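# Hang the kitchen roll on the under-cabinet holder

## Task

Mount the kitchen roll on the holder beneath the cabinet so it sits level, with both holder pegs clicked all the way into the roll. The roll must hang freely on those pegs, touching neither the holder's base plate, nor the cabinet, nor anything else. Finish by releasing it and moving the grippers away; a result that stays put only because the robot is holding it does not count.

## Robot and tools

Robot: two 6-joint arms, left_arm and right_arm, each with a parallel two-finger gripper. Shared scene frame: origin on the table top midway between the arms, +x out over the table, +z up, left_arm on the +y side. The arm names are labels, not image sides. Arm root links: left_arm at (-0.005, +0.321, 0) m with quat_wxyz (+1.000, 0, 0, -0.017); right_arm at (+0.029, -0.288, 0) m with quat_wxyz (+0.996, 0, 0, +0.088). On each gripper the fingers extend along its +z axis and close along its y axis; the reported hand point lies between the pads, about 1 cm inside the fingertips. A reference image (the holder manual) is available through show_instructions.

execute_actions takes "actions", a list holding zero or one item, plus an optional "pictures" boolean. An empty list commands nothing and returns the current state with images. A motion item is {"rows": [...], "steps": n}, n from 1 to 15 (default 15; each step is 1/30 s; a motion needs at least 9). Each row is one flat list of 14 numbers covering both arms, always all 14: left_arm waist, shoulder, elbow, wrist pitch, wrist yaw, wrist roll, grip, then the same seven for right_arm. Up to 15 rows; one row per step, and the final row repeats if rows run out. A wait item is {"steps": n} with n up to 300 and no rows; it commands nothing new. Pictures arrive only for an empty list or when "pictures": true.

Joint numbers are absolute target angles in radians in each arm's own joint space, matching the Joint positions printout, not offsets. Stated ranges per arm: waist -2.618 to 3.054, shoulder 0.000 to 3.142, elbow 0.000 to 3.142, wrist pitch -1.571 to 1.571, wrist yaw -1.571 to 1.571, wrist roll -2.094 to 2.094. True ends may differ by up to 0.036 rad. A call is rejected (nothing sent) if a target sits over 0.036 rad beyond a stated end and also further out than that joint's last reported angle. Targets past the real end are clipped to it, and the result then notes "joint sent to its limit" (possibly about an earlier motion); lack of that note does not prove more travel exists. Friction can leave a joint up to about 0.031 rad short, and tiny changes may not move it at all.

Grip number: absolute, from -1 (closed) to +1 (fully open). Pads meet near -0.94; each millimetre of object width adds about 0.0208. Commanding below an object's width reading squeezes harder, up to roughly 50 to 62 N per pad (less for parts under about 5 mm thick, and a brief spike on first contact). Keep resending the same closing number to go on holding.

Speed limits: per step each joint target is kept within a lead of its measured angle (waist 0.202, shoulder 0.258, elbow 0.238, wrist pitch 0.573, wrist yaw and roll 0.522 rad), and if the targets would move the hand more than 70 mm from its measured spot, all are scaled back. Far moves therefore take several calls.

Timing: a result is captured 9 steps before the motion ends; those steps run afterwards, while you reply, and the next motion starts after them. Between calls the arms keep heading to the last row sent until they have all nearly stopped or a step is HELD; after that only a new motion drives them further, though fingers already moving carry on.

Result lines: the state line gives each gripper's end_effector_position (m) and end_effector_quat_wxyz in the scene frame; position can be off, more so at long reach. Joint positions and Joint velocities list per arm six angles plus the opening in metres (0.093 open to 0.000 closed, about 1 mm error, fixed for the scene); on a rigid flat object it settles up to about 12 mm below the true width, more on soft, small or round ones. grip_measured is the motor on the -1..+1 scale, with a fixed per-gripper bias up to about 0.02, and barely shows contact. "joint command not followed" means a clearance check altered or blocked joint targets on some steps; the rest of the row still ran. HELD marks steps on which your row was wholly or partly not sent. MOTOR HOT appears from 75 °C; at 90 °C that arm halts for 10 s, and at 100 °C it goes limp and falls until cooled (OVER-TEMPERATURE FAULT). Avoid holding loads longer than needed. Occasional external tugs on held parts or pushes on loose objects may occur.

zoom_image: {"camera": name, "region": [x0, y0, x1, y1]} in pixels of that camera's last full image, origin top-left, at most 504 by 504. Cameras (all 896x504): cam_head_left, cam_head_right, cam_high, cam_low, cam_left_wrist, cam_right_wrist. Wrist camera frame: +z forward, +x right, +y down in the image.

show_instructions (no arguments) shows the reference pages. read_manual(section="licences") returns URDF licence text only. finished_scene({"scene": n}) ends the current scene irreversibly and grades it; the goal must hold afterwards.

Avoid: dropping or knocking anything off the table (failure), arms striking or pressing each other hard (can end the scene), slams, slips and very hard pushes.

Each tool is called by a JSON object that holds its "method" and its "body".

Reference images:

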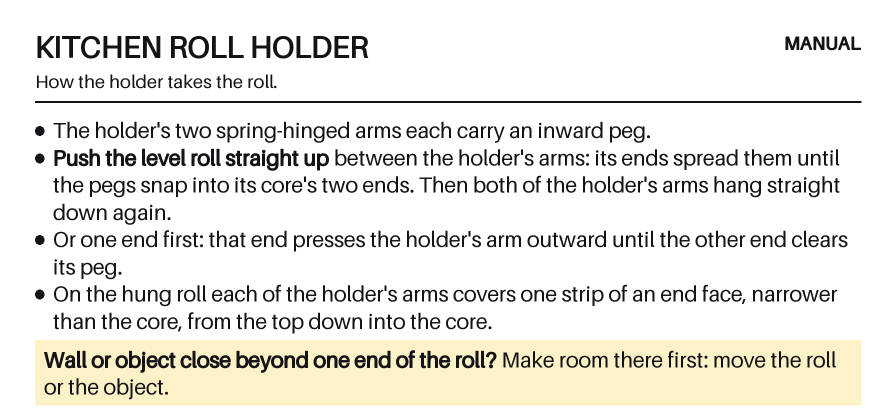

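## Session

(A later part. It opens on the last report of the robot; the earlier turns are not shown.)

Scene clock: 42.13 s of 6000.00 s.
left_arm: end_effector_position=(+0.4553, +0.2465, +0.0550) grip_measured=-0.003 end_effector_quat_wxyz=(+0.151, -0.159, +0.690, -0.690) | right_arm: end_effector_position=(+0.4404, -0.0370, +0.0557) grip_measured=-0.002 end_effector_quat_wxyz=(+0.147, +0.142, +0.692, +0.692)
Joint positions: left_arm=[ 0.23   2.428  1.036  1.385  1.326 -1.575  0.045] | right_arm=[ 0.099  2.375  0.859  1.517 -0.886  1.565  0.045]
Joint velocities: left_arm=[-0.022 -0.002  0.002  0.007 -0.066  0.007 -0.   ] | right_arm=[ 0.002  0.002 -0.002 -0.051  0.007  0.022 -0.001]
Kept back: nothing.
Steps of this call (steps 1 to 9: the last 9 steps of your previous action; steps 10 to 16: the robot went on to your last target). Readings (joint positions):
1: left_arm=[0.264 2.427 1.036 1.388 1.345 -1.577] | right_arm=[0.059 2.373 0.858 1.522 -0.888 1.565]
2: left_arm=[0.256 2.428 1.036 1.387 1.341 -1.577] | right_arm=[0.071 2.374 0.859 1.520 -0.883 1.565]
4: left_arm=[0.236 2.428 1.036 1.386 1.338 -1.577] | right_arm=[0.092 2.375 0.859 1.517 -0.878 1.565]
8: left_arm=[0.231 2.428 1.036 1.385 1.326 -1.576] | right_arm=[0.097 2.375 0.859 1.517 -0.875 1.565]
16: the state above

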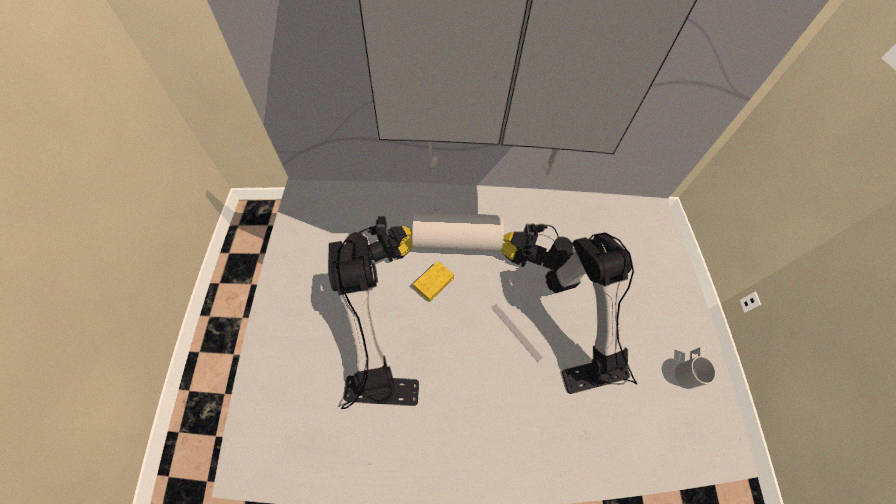

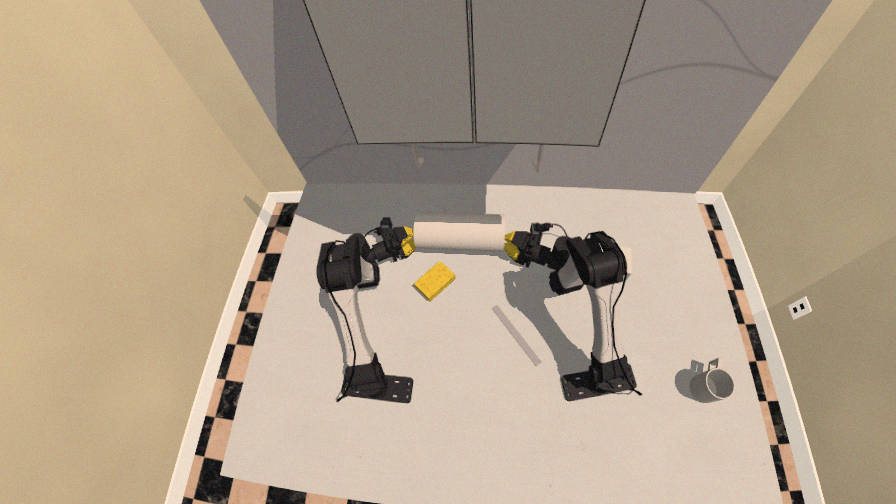

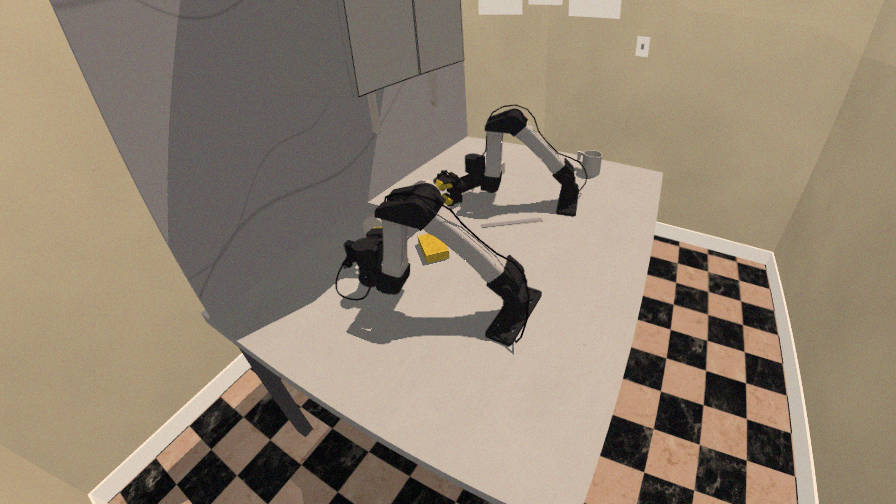

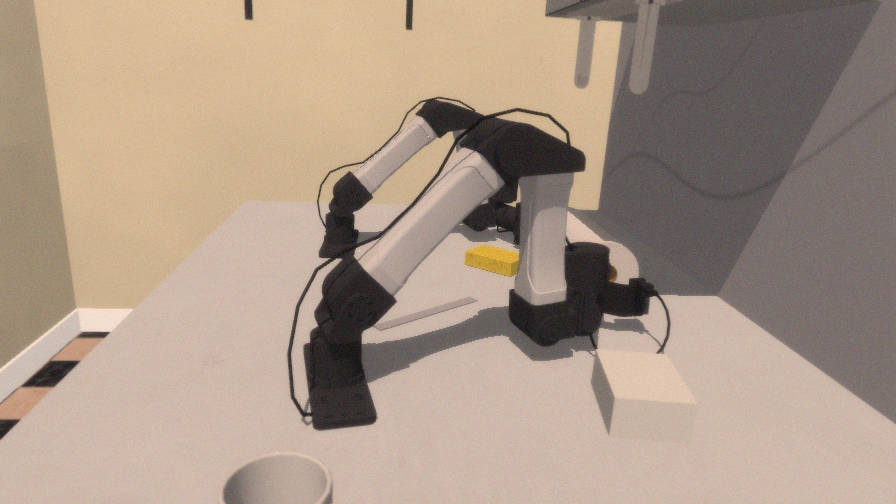

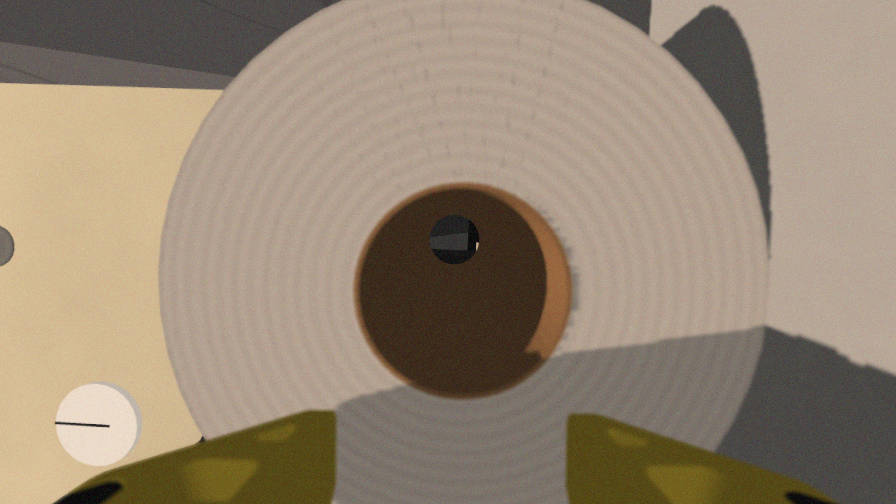

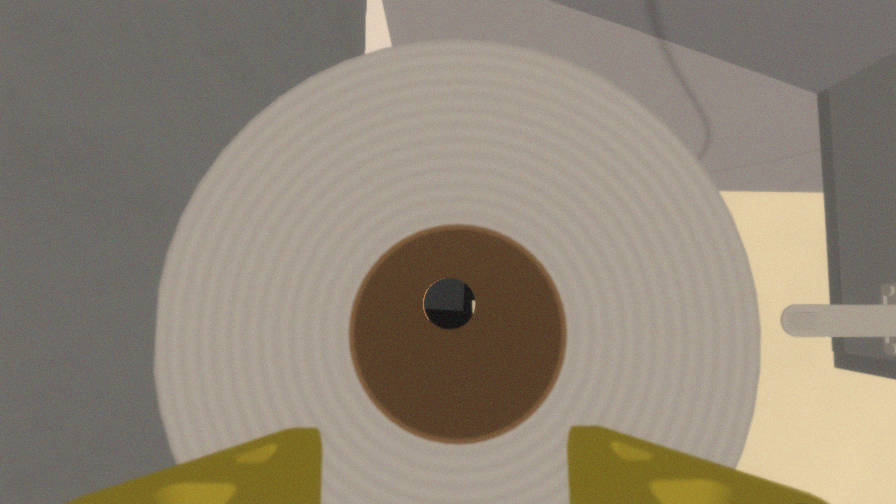

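{"method": "execute_actions", "body": {"actions": [{"steps":10,"rows":[[0.15,2.402,1.04,1.393,1.422,-1.574,0,0.16,2.347,0.87,1.515,-0.975,1.565,0],[0.142,2.377,1.04,1.396,1.414,-1.577,0,0.151,2.32,0.87,1.51,-0.985,1.56,0],[0.135,2.351,1.04,1.4,1.406,-1.58,0,0.143,2.292,0.87,1.505,-0.994,1.554,0],[0.128,2.325,1.04,1.403,1.398,-1.583,0,0.135,2.264,0.87,1.5,-1.004,1.549,0],[0.12,2.3,1.04,1.406,1.39,-1.586,0,0.126,2.236,0.87,1.495,-1.014,1.543,0],[0.113,2.274,1.04,1.41,1.382,-1.589,0,0.118,2.208,0.875,1.49,-1.024,1.538,0],[0.106,2.248,1.04,1.413,1.374,-1.592,0,0.11,2.181,0.875,1.485,-1.033,1.532,0],[0.098,2.223,1.04,1.416,1.366,-1.595,0,0.102,2.153,0.875,1.48,-1.043,1.527,0],[0.091,2.197,1.04,1.42,1.358,-1.598,0,0.093,2.125,0.88,1.475,-1.053,1.521,0],[0.083,2.171,1.04,1.423,1.35,-1.6,0,0.085,2.097,0.88,1.47,-1.062,1.516,0]]}]}}

{"method": "execute_actions", "body": {"actions": [{"steps":10,"rows":[[0.076,2.146,1.04,1.426,1.342,-1.603,0,0.077,2.07,0.885,1.465,-1.072,1.51,0],[0.069,2.12,1.04,1.43,1.334,-1.606,0,0.068,2.042,0.885,1.46,-1.082,1.505,0],[0.061,2.094,1.04,1.433,1.326,-1.609,0,0.06,2.014,0.885,1.455,-1.092,1.499,0],[0.054,2.069,1.04,1.436,1.318,-1.612,0,0.052,1.986,0.89,1.45,-1.101,1.494,0],[0.047,2.043,1.04,1.44,1.31,-1.615,0,0.043,1.959,0.89,1.445,-1.111,1.488,0],[0.039,2.018,1.04,1.443,1.302,-1.618,0,0.035,1.931,0.89,1.44,-1.121,1.483,0],[0.032,1.992,1.04,1.447,1.294,-1.621,0,0.027,1.903,0.89,1.435,-1.131,1.477,0],[0.025,1.966,1.04,1.45,1.286,-1.624,0,0.019,1.875,0.89,1.43,-1.14,1.472,0],[0.017,1.94,1.04,1.453,1.278,-1.627,0,0.01,1.848,0.89,1.425,-1.15,1.466,0],[0.01,1.915,1.04,1.456,1.27,-1.63,0,0.002,1.82,0.89,1.42,-1.16,1.46,0]]}]}}

{"method": "execute_actions", "body": {"actions": [{"steps":22}], "pictures": true}}

Scene clock: 44.67 s of 6000.00 s.
left_arm: end_effector_position=(+0.4555, +0.2466, +0.0550) grip_measured=-0.003 end_effector_quat_wxyz=(+0.151, -0.159, +0.690, -0.690) | right_arm: end_effector_position=(+0.4400, -0.0368, +0.0560) grip_measured=-0.002 end_effector_quat_wxyz=(+0.146, +0.140, +0.692, +0.692)
Joint positions: left_arm=[ 0.23   2.428  1.036  1.385  1.325 -1.575  0.045] | right_arm=[ 0.099  2.374  0.859  1.517 -0.889  1.565  0.045]
Joint velocities: left_arm=[ 0.002 -0.002 -0.007  0.007 -0.037  0.007 -0.   ] | right_arm=[-0.007 -0.032  0.002 -0.037 -0.11   0.007  0.   ]
Steps of this call (steps 1 to 15: the robot went on to your last target; steps 16 to 75: nothing new was sent; step 76: the first step of this action). Readings (joint positions):
76: the state above

Scene clock: 45.00 s of 6000.00 s.
left_arm: end_effector_position=(+0.4624, +0.2240, +0.1477) grip_measured=-0.003 end_effector_quat_wxyz=(+0.219, -0.091, +0.679, -0.695) | right_arm: end_effector_position=(+0.4479, -0.0588, +0.1475) grip_measured=-0.002 end_effector_quat_wxyz=(+0.209, +0.071, +0.668, +0.711)
Joint positions: left_arm=[ 0.171  2.211  1.036  1.378  1.263 -1.592  0.045] | right_arm=[ 0.031  2.141  0.859  1.456 -0.965  1.534  0.045]
Joint velocities: left_arm=[-0.256 -0.872  0.002  0.139 -0.168 -0.066 -0.   ] | right_arm=[-0.286 -0.867  0.002 -0.066 -0.125 -0.154  0.001]
Steps of this call (steps 1 to 9: the last 9 steps of your previous action; step 10: the first step of this action). Readings (joint positions):
10: the state above

Scene clock: 45.73 s of 6000.00 s.
left_arm: end_effector_position=(+0.4330, +0.1894, +0.2836) grip_measured=-0.003 end_effector_quat_wxyz=(-0.327, -0.024, -0.630, +0.704) | right_arm: end_effector_position=(+0.4213, -0.0930, +0.2713) grip_measured=-0.002 end_effector_quat_wxyz=(+0.316, -0.061, +0.627, +0.710)
Joint positions: left_arm=[ 0.087  1.919  1.036  1.437  1.172 -1.617  0.045] | right_arm=[-0.062  1.823  0.866  1.42  -1.09   1.472  0.045]
Joint velocities: left_arm=[-0.012  0.002 -0.002 -0.066 -0.081  0.007  0.   ] | right_arm=[-0.022 -0.022  0.002  0.022 -0.037 -0.007  0.   ]
Kept back: nothing.
Steps of this call (steps 1 to 9: the last 9 steps of your previous action; steps 10 to 22: the robot went on to your last target). Readings (joint positions):
1: left_arm=[0.163 2.181 1.036 1.383 1.257 -1.595] | right_arm=[0.021 2.111 0.859 1.454 -0.973 1.528]
2: left_arm=[0.154 2.153 1.036 1.388 1.251 -1.597] | right_arm=[0.012 2.082 0.859 1.451 -0.981 1.523]
4: left_arm=[0.139 2.102 1.036 1.397 1.238 -1.602] | right_arm=[-0.005 2.026 0.859 1.444 -0.999 1.513]
8: left_arm=[0.110 2.006 1.036 1.408 1.212 -1.612] | right_arm=[-0.037 1.916 0.859 1.427 -1.036 1.493]
22: the state above

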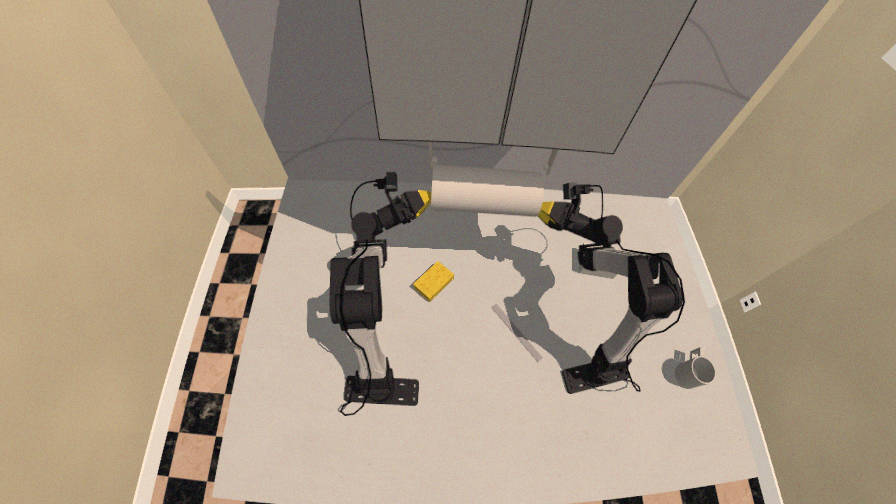

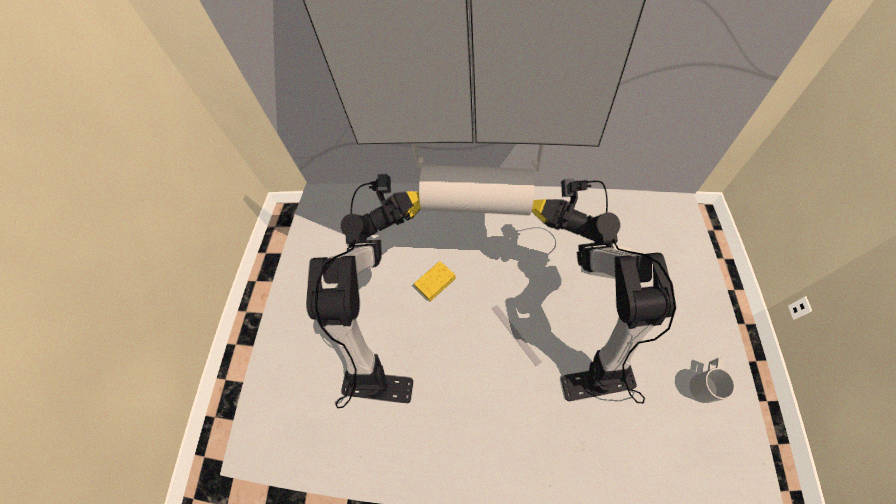

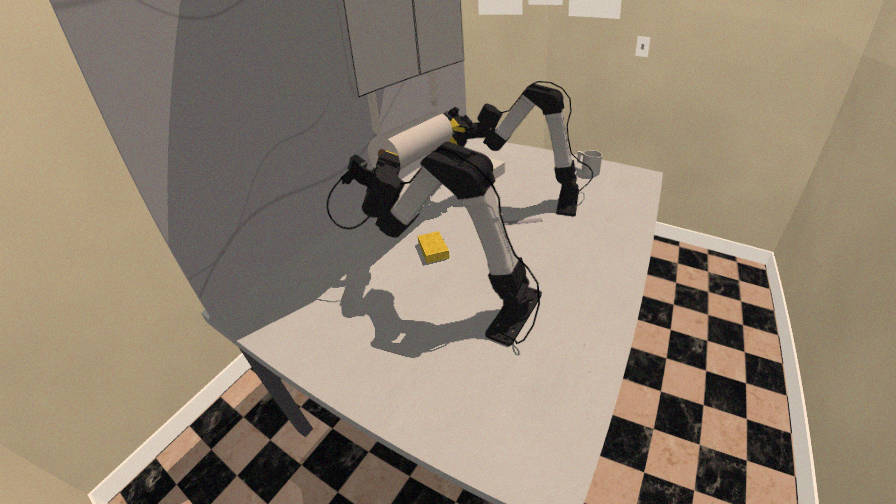

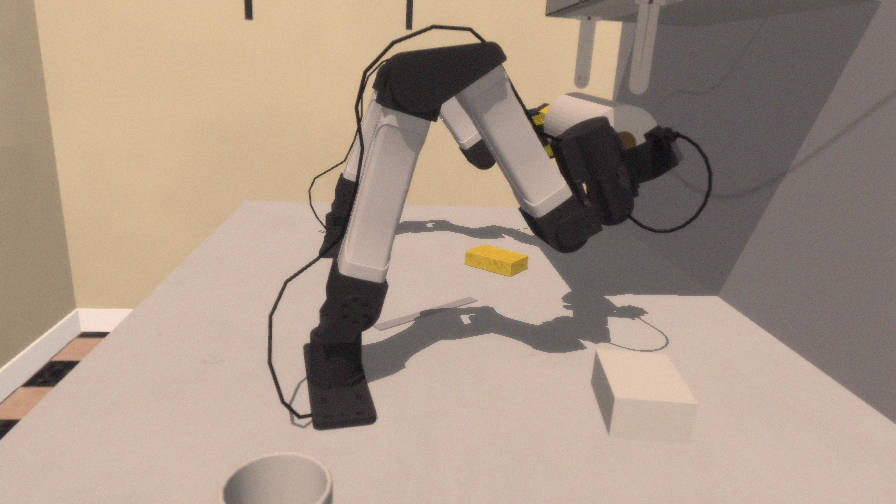

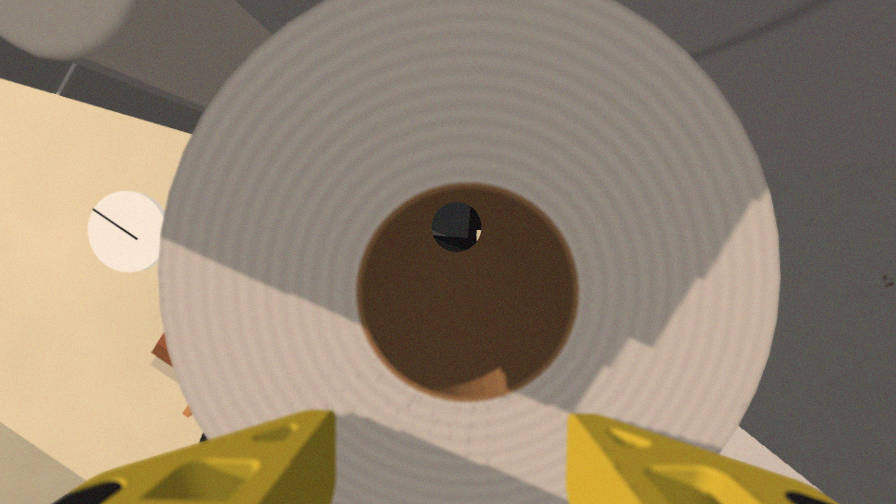

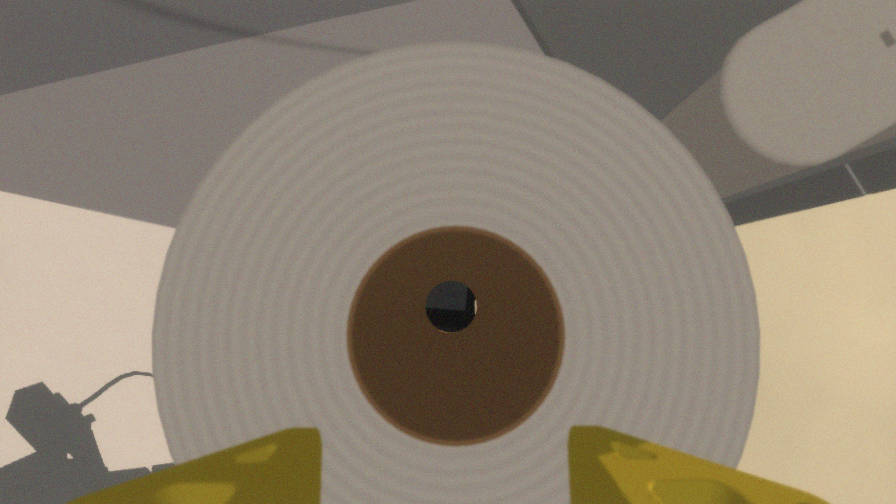

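{"method": "execute_actions", "body": {"actions": [{"rows":[[0,1.94,1.045,1.456,1.27,-1.63,0,-0.008,1.82,0.89,1.43,-1.16,1.46,0],[-0.014,1.955,1.05,1.456,1.27,-1.63,0,-0.022,1.82,0.89,1.43,-1.16,1.46,0],[-0.014,1.955,1.055,1.456,1.27,-1.63,0,-0.022,1.82,0.89,1.43,-1.16,1.46,0],[-0.014,1.955,1.06,1.456,1.27,-1.63,0,-0.022,1.82,0.89,1.43,-1.16,1.46,0],[-0.014,1.955,1.07,1.456,1.27,-1.63,0,-0.022,1.82,0.9,1.43,-1.16,1.46,0],[-0.014,1.95,1.08,1.456,1.27,-1.63,0,-0.022,1.82,0.91,1.43,-1.16,1.46,0],[-0.014,1.94,1.09,1.456,1.27,-1.63,0,-0.022,1.82,0.92,1.43,-1.16,1.46,0],[-0.014,1.94,1.1,1.456,1.27,-1.63,0,-0.022,1.82,0.93,1.43,-1.16,1.46,0],[-0.014,1.94,1.11,1.456,1.27,-1.63,0,-0.022,1.82,0.94,1.43,-1.16,1.46,0],[-0.014,1.94,1.12,1.456,1.27,-1.63,0,-0.022,1.82,0.95,1.43,-1.16,1.46,0],[-0.014,1.94,1.13,1.456,1.27,-1.63,0,-0.022,1.82,0.96,1.43,-1.16,1.46,0],[-0.014,1.94,1.145,1.456,1.27,-1.63,0,-0.022,1.82,0.97,1.43,-1.16,1.46,0]]}]}}

{"method": "execute_actions", "body": {"actions": [{"steps":14}], "pictures": true}}

Scene clock: 46.87 s of 6000.00 s.
left_arm: end_effector_position=(+0.4373, +0.1824, +0.2714) grip_measured=-0.003 end_effector_quat_wxyz=(-0.313, -0.015, -0.633, +0.708) | right_arm: end_effector_position=(+0.4238, -0.1001, +0.2698) grip_measured=-0.002 end_effector_quat_wxyz=(+0.318, -0.057, +0.630, +0.706)
Joint positions: left_arm=[ 0.069  1.953  1.039  1.439  1.164 -1.618  0.045] | right_arm=[-0.082  1.823  0.866  1.415 -1.102  1.471  0.045]
Joint velocities: left_arm=[-0.071  0.144  0.12   0.007  0.007 -0.051  0.   ] | right_arm=[-0.105  0.002 -0.012 -0.007 -0.022 -0.066  0.   ]
Steps of this call (steps 1 to 28: the robot went on to your last target; steps 29 to 34: the first 6 steps of this action). Readings (joint positions):
29: left_arm=[0.087 1.921 1.036 1.438 1.166 -1.617] | right_arm=[-0.062 1.823 0.866 1.418 -1.101 1.471]
30: left_arm=[0.085 1.926 1.036 1.439 1.165 -1.617] | right_arm=[-0.064 1.823 0.866 1.418 -1.102 1.471]
32: left_arm=[0.077 1.940 1.036 1.439 1.164 -1.617] | right_arm=[-0.073 1.823 0.866 1.418 -1.102 1.471]
34: the state above

Scene clock: 47.33 s of 6000.00 s.
left_arm: end_effector_position=(+0.4437, +0.1812, +0.2968) grip_measured=-0.003 end_effector_quat_wxyz=(-0.336, -0.044, -0.621, +0.707) | right_arm: end_effector_position=(+0.4313, -0.1009, +0.2922) grip_measured=-0.002 end_effector_quat_wxyz=(+0.340, -0.078, +0.617, +0.705)
Joint positions: left_arm=[ 0.066  1.956  1.123  1.436  1.165 -1.621  0.045] | right_arm=[-0.085  1.823  0.937  1.408 -1.102  1.47   0.045]
Joint velocities: left_arm=[-0.002 -0.002 -0.012 -0.007  0.095  0.022 -0.   ] | right_arm=[-0.007 -0.002  0.002 -0.066 -0.022 -0.007 -0.001]
Kept back: nothing.
Steps of this call (steps 1 to 9: the last 9 steps of your previous action; steps 10 to 14: the robot went on to your last target). Readings (joint positions):
1: left_arm=[0.067 1.956 1.044 1.437 1.164 -1.619] | right_arm=[-0.084 1.823 0.868 1.413 -1.102 1.471]
2: left_arm=[0.066 1.956 1.052 1.435 1.165 -1.619] | right_arm=[-0.085 1.823 0.874 1.409 -1.102 1.471]
4: left_arm=[0.066 1.956 1.076 1.435 1.165 -1.619] | right_arm=[-0.085 1.823 0.894 1.408 -1.102 1.471]
8: left_arm=[0.066 1.956 1.119 1.436 1.165 -1.620] | right_arm=[-0.085 1.823 0.934 1.408 -1.102 1.471]
14: the state above

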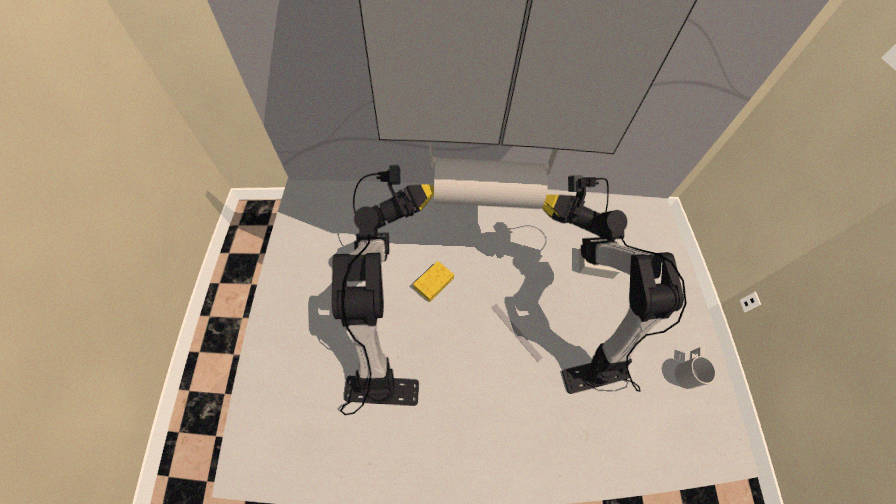

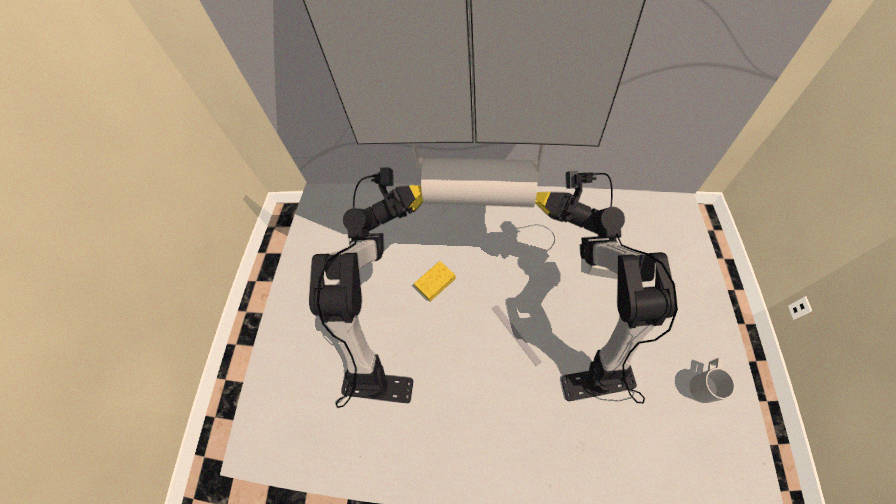

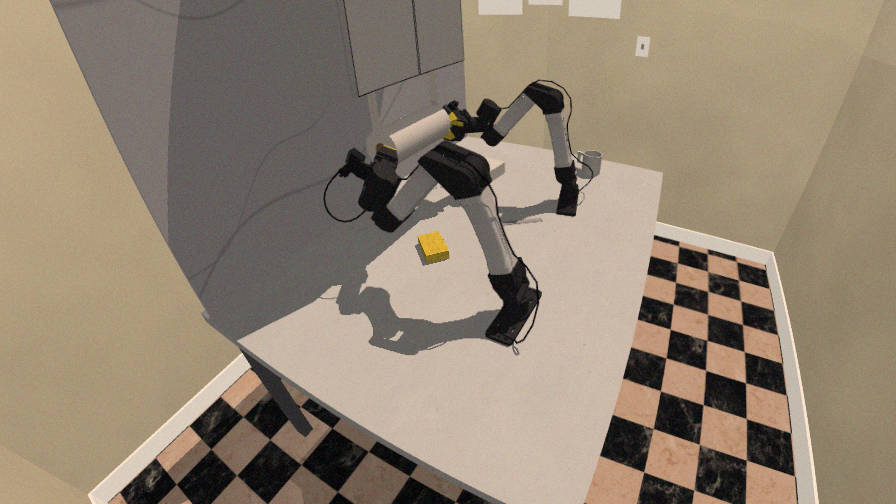

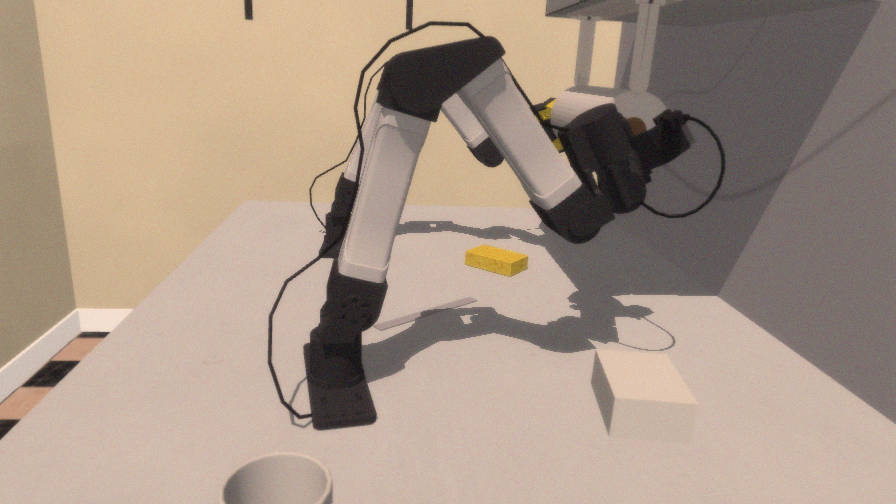

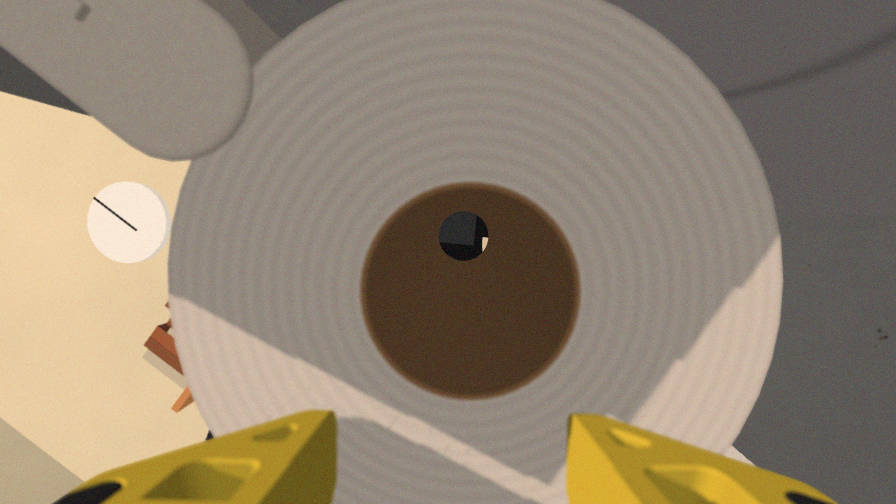

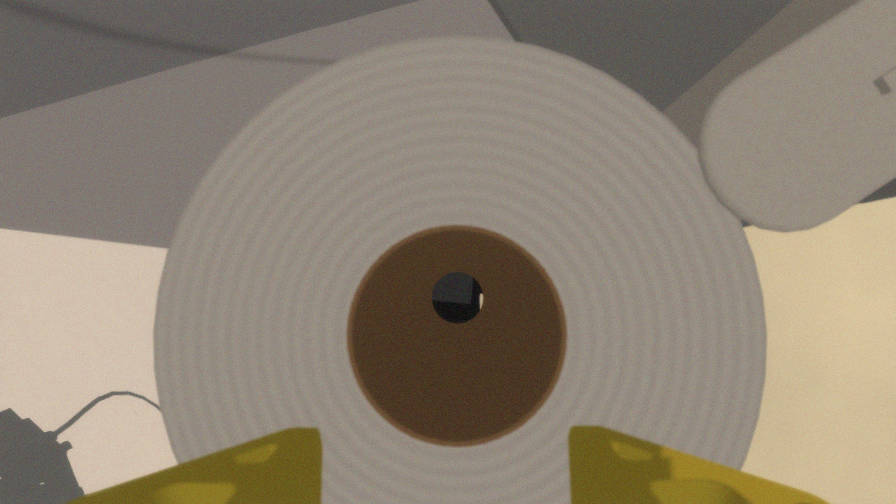

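{"method": "execute_actions", "body": {"actions": [{"rows":[[-0.006,1.93,1.158,1.46,1.27,-1.63,0,-0.012,1.81,0.98,1.435,-1.17,1.46,0],[-0.006,1.93,1.171,1.465,1.27,-1.63,0,-0.012,1.8,0.992,1.44,-1.17,1.46,0],[-0.006,1.93,1.184,1.47,1.27,-1.63,0,-0.012,1.8,1.004,1.445,-1.17,1.46,0],[-0.006,1.925,1.197,1.475,1.27,-1.63,0,-0.012,1.795,1.016,1.45,-1.17,1.46,0],[-0.006,1.925,1.21,1.475,1.27,-1.63,0,-0.012,1.795,1.028,1.45,-1.17,1.45,0],[-0.006,1.925,1.223,1.475,1.27,-1.63,0,-0.012,1.795,1.04,1.45,-1.17,1.45,0],[-0.006,1.925,1.236,1.475,1.27,-1.63,0,-0.012,1.795,1.052,1.45,-1.17,1.45,0],[-0.006,1.925,1.249,1.475,1.27,-1.63,0,-0.012,1.795,1.064,1.45,-1.17,1.45,0],[-0.006,1.925,1.262,1.475,1.27,-1.63,0,-0.012,1.795,1.076,1.45,-1.17,1.45,0],[-0.006,1.925,1.275,1.475,1.27,-1.63,0,-0.012,1.795,1.088,1.45,-1.17,1.45,0],[-0.006,1.925,1.288,1.475,1.27,-1.63,0,-0.012,1.795,1.1,1.45,-1.17,1.45,0],[-0.006,1.925,1.3,1.475,1.27,-1.63,0,-0.012,1.795,1.112,1.45,-1.17,1.45,0],[-0.006,1.925,1.313,1.475,1.27,-1.63,0,-0.012,1.795,1.124,1.45,-1.17,1.45,0],[-0.006,1.925,1.326,1.475,1.27,-1.63,0,-0.012,1.795,1.136,1.45,-1.17,1.45,0],[-0.006,1.925,1.34,1.475,1.27,-1.63,0,-0.012,1.795,1.148,1.45,-1.17,1.45,0]]}]}}

{"method": "execute_actions", "body": {"actions": [{"steps":18}], "pictures": true}}

Scene clock: 48.40 s of 6000.00 s.
left_arm: end_effector_position=(+0.4463, +0.1822, +0.3121) grip_measured=-0.003 end_effector_quat_wxyz=(-0.349, -0.060, -0.615, +0.705) | right_arm: end_effector_position=(+0.4323, -0.0996, +0.3025) grip_measured=-0.002 end_effector_quat_wxyz=(+0.345, -0.095, +0.613, +0.704)
Joint positions: left_arm=[ 0.069  1.956  1.171  1.435  1.168 -1.624  0.045] | right_arm=[-0.085  1.823  0.975  1.4   -1.118  1.468  0.045]
Joint velocities: left_arm=[-0.012  0.007  0.374 -0.081  0.081 -0.051 -0.   ] | right_arm=[ 0.027 -0.017  0.256 -0.154 -0.227 -0.037  0.001]
Steps of this call (steps 1 to 26: the robot went on to your last target; steps 27 to 32: the first 6 steps of this action). Readings (joint positions):
27: left_arm=[0.066 1.956 1.123 1.436 1.165 -1.621] | right_arm=[-0.085 1.823 0.937 1.408 -1.102 1.470]
28: left_arm=[0.067 1.956 1.126 1.436 1.166 -1.621] | right_arm=[-0.085 1.823 0.940 1.408 -1.103 1.470]
30: left_arm=[0.068 1.956 1.144 1.436 1.167 -1.622] | right_arm=[-0.085 1.823 0.955 1.406 -1.109 1.470]
32: the state above

Scene clock: 49.00 s of 6000.00 s.
left_arm: end_effector_position=(+0.4459, +0.1836, +0.3658) grip_measured=-0.003 end_effector_quat_wxyz=(-0.398, -0.118, -0.586, +0.695) | right_arm: end_effector_position=(+0.4340, -0.0985, +0.3551) grip_measured=-0.002 end_effector_quat_wxyz=(+0.396, -0.156, +0.577, +0.697)
Joint positions: left_arm=[ 0.072  1.945  1.317  1.446  1.17  -1.628  0.045] | right_arm=[-0.084  1.816  1.119  1.418 -1.124  1.46   0.045]
Joint velocities: left_arm=[-0.007 -0.012 -0.017 -0.022 -0.022 -0.066  0.   ] | right_arm=[-0.012 -0.012 -0.002  0.022 -0.022  0.051  0.   ]
Kept back: nothing.
Steps of this call (steps 1 to 9: the last 9 steps of your previous action; steps 10 to 18: the robot went on to your last target). Readings (joint positions):
1: left_arm=[0.069 1.956 1.182 1.432 1.172 -1.624] | right_arm=[-0.085 1.823 0.984 1.397 -1.122 1.468]
2: left_arm=[0.069 1.956 1.192 1.427 1.174 -1.626] | right_arm=[-0.085 1.823 0.992 1.392 -1.126 1.468]
4: left_arm=[0.071 1.956 1.218 1.426 1.174 -1.627] | right_arm=[-0.085 1.823 1.010 1.382 -1.135 1.467]
8: left_arm=[0.071 1.956 1.273 1.425 1.174 -1.628] | right_arm=[-0.085 1.823 1.069 1.392 -1.140 1.462]
18: the state above

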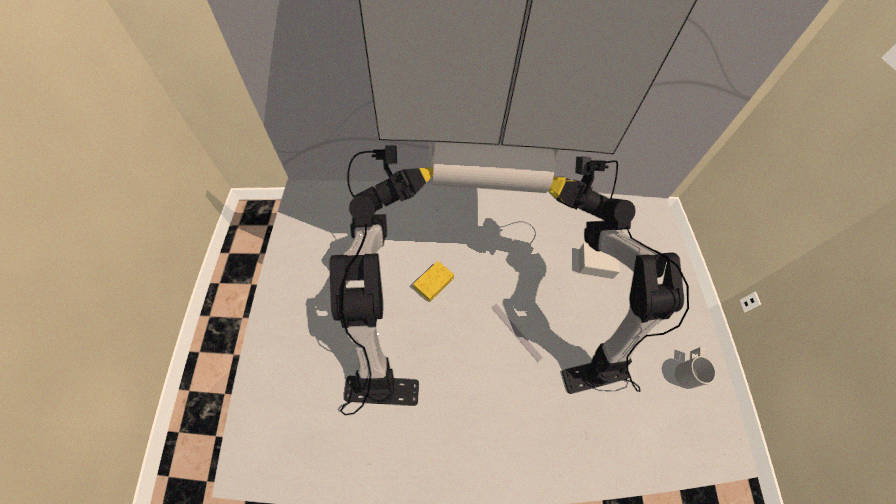

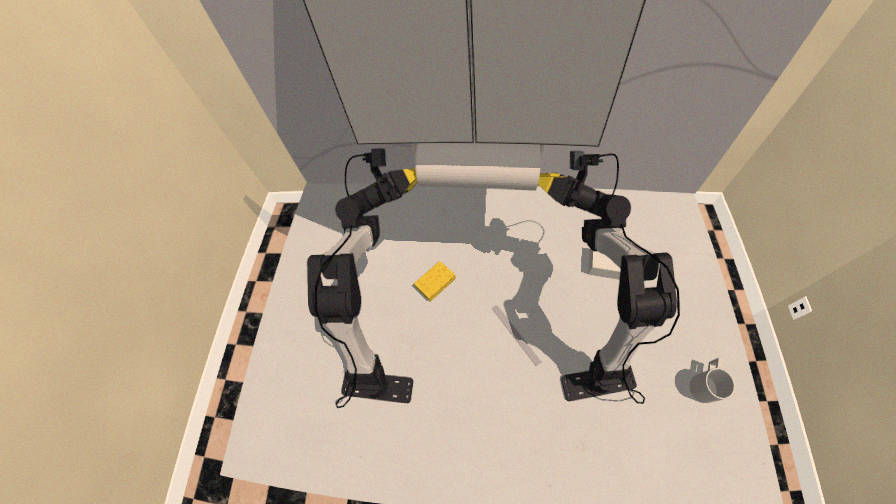

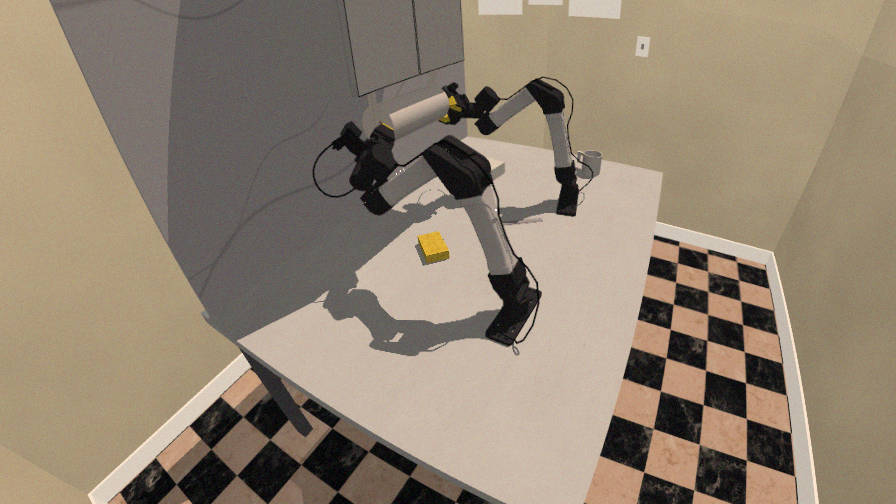

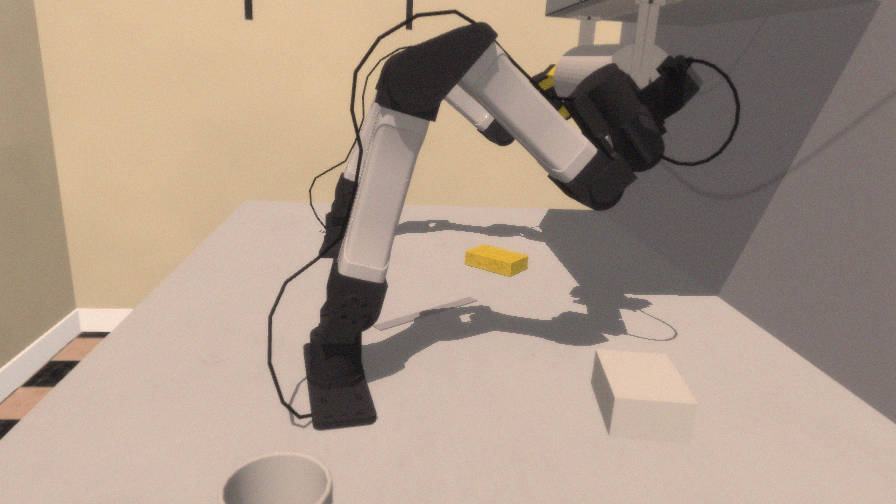

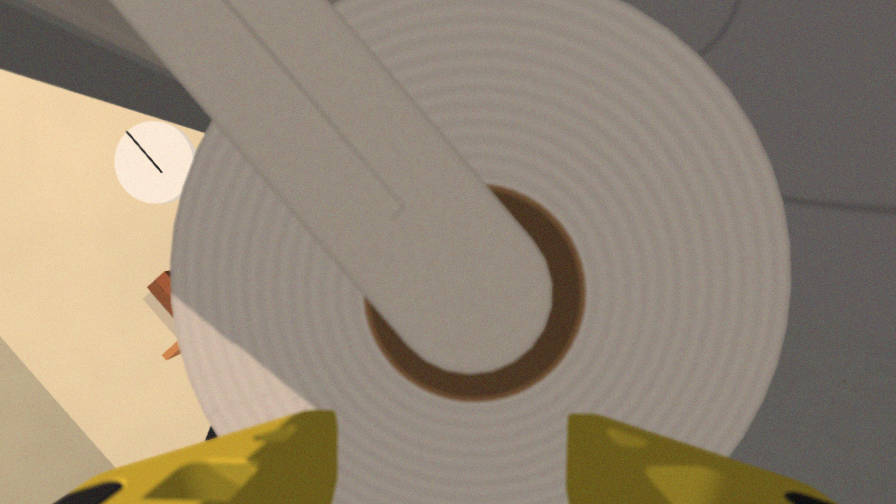

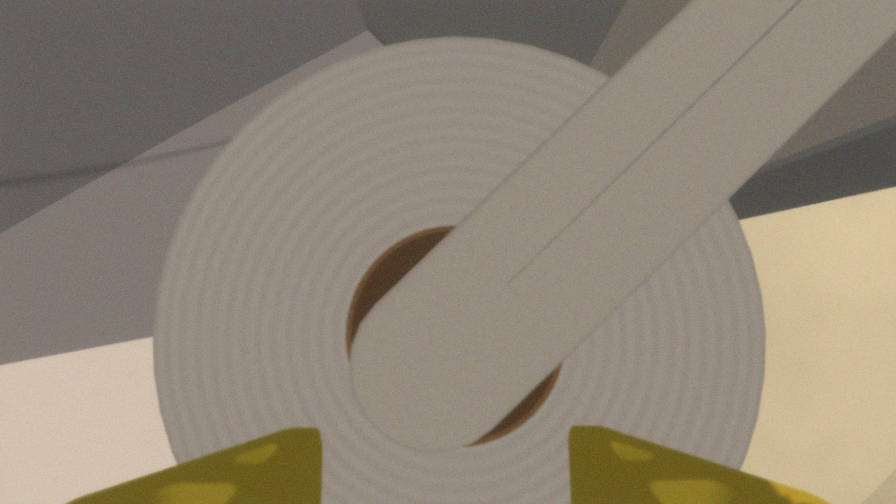

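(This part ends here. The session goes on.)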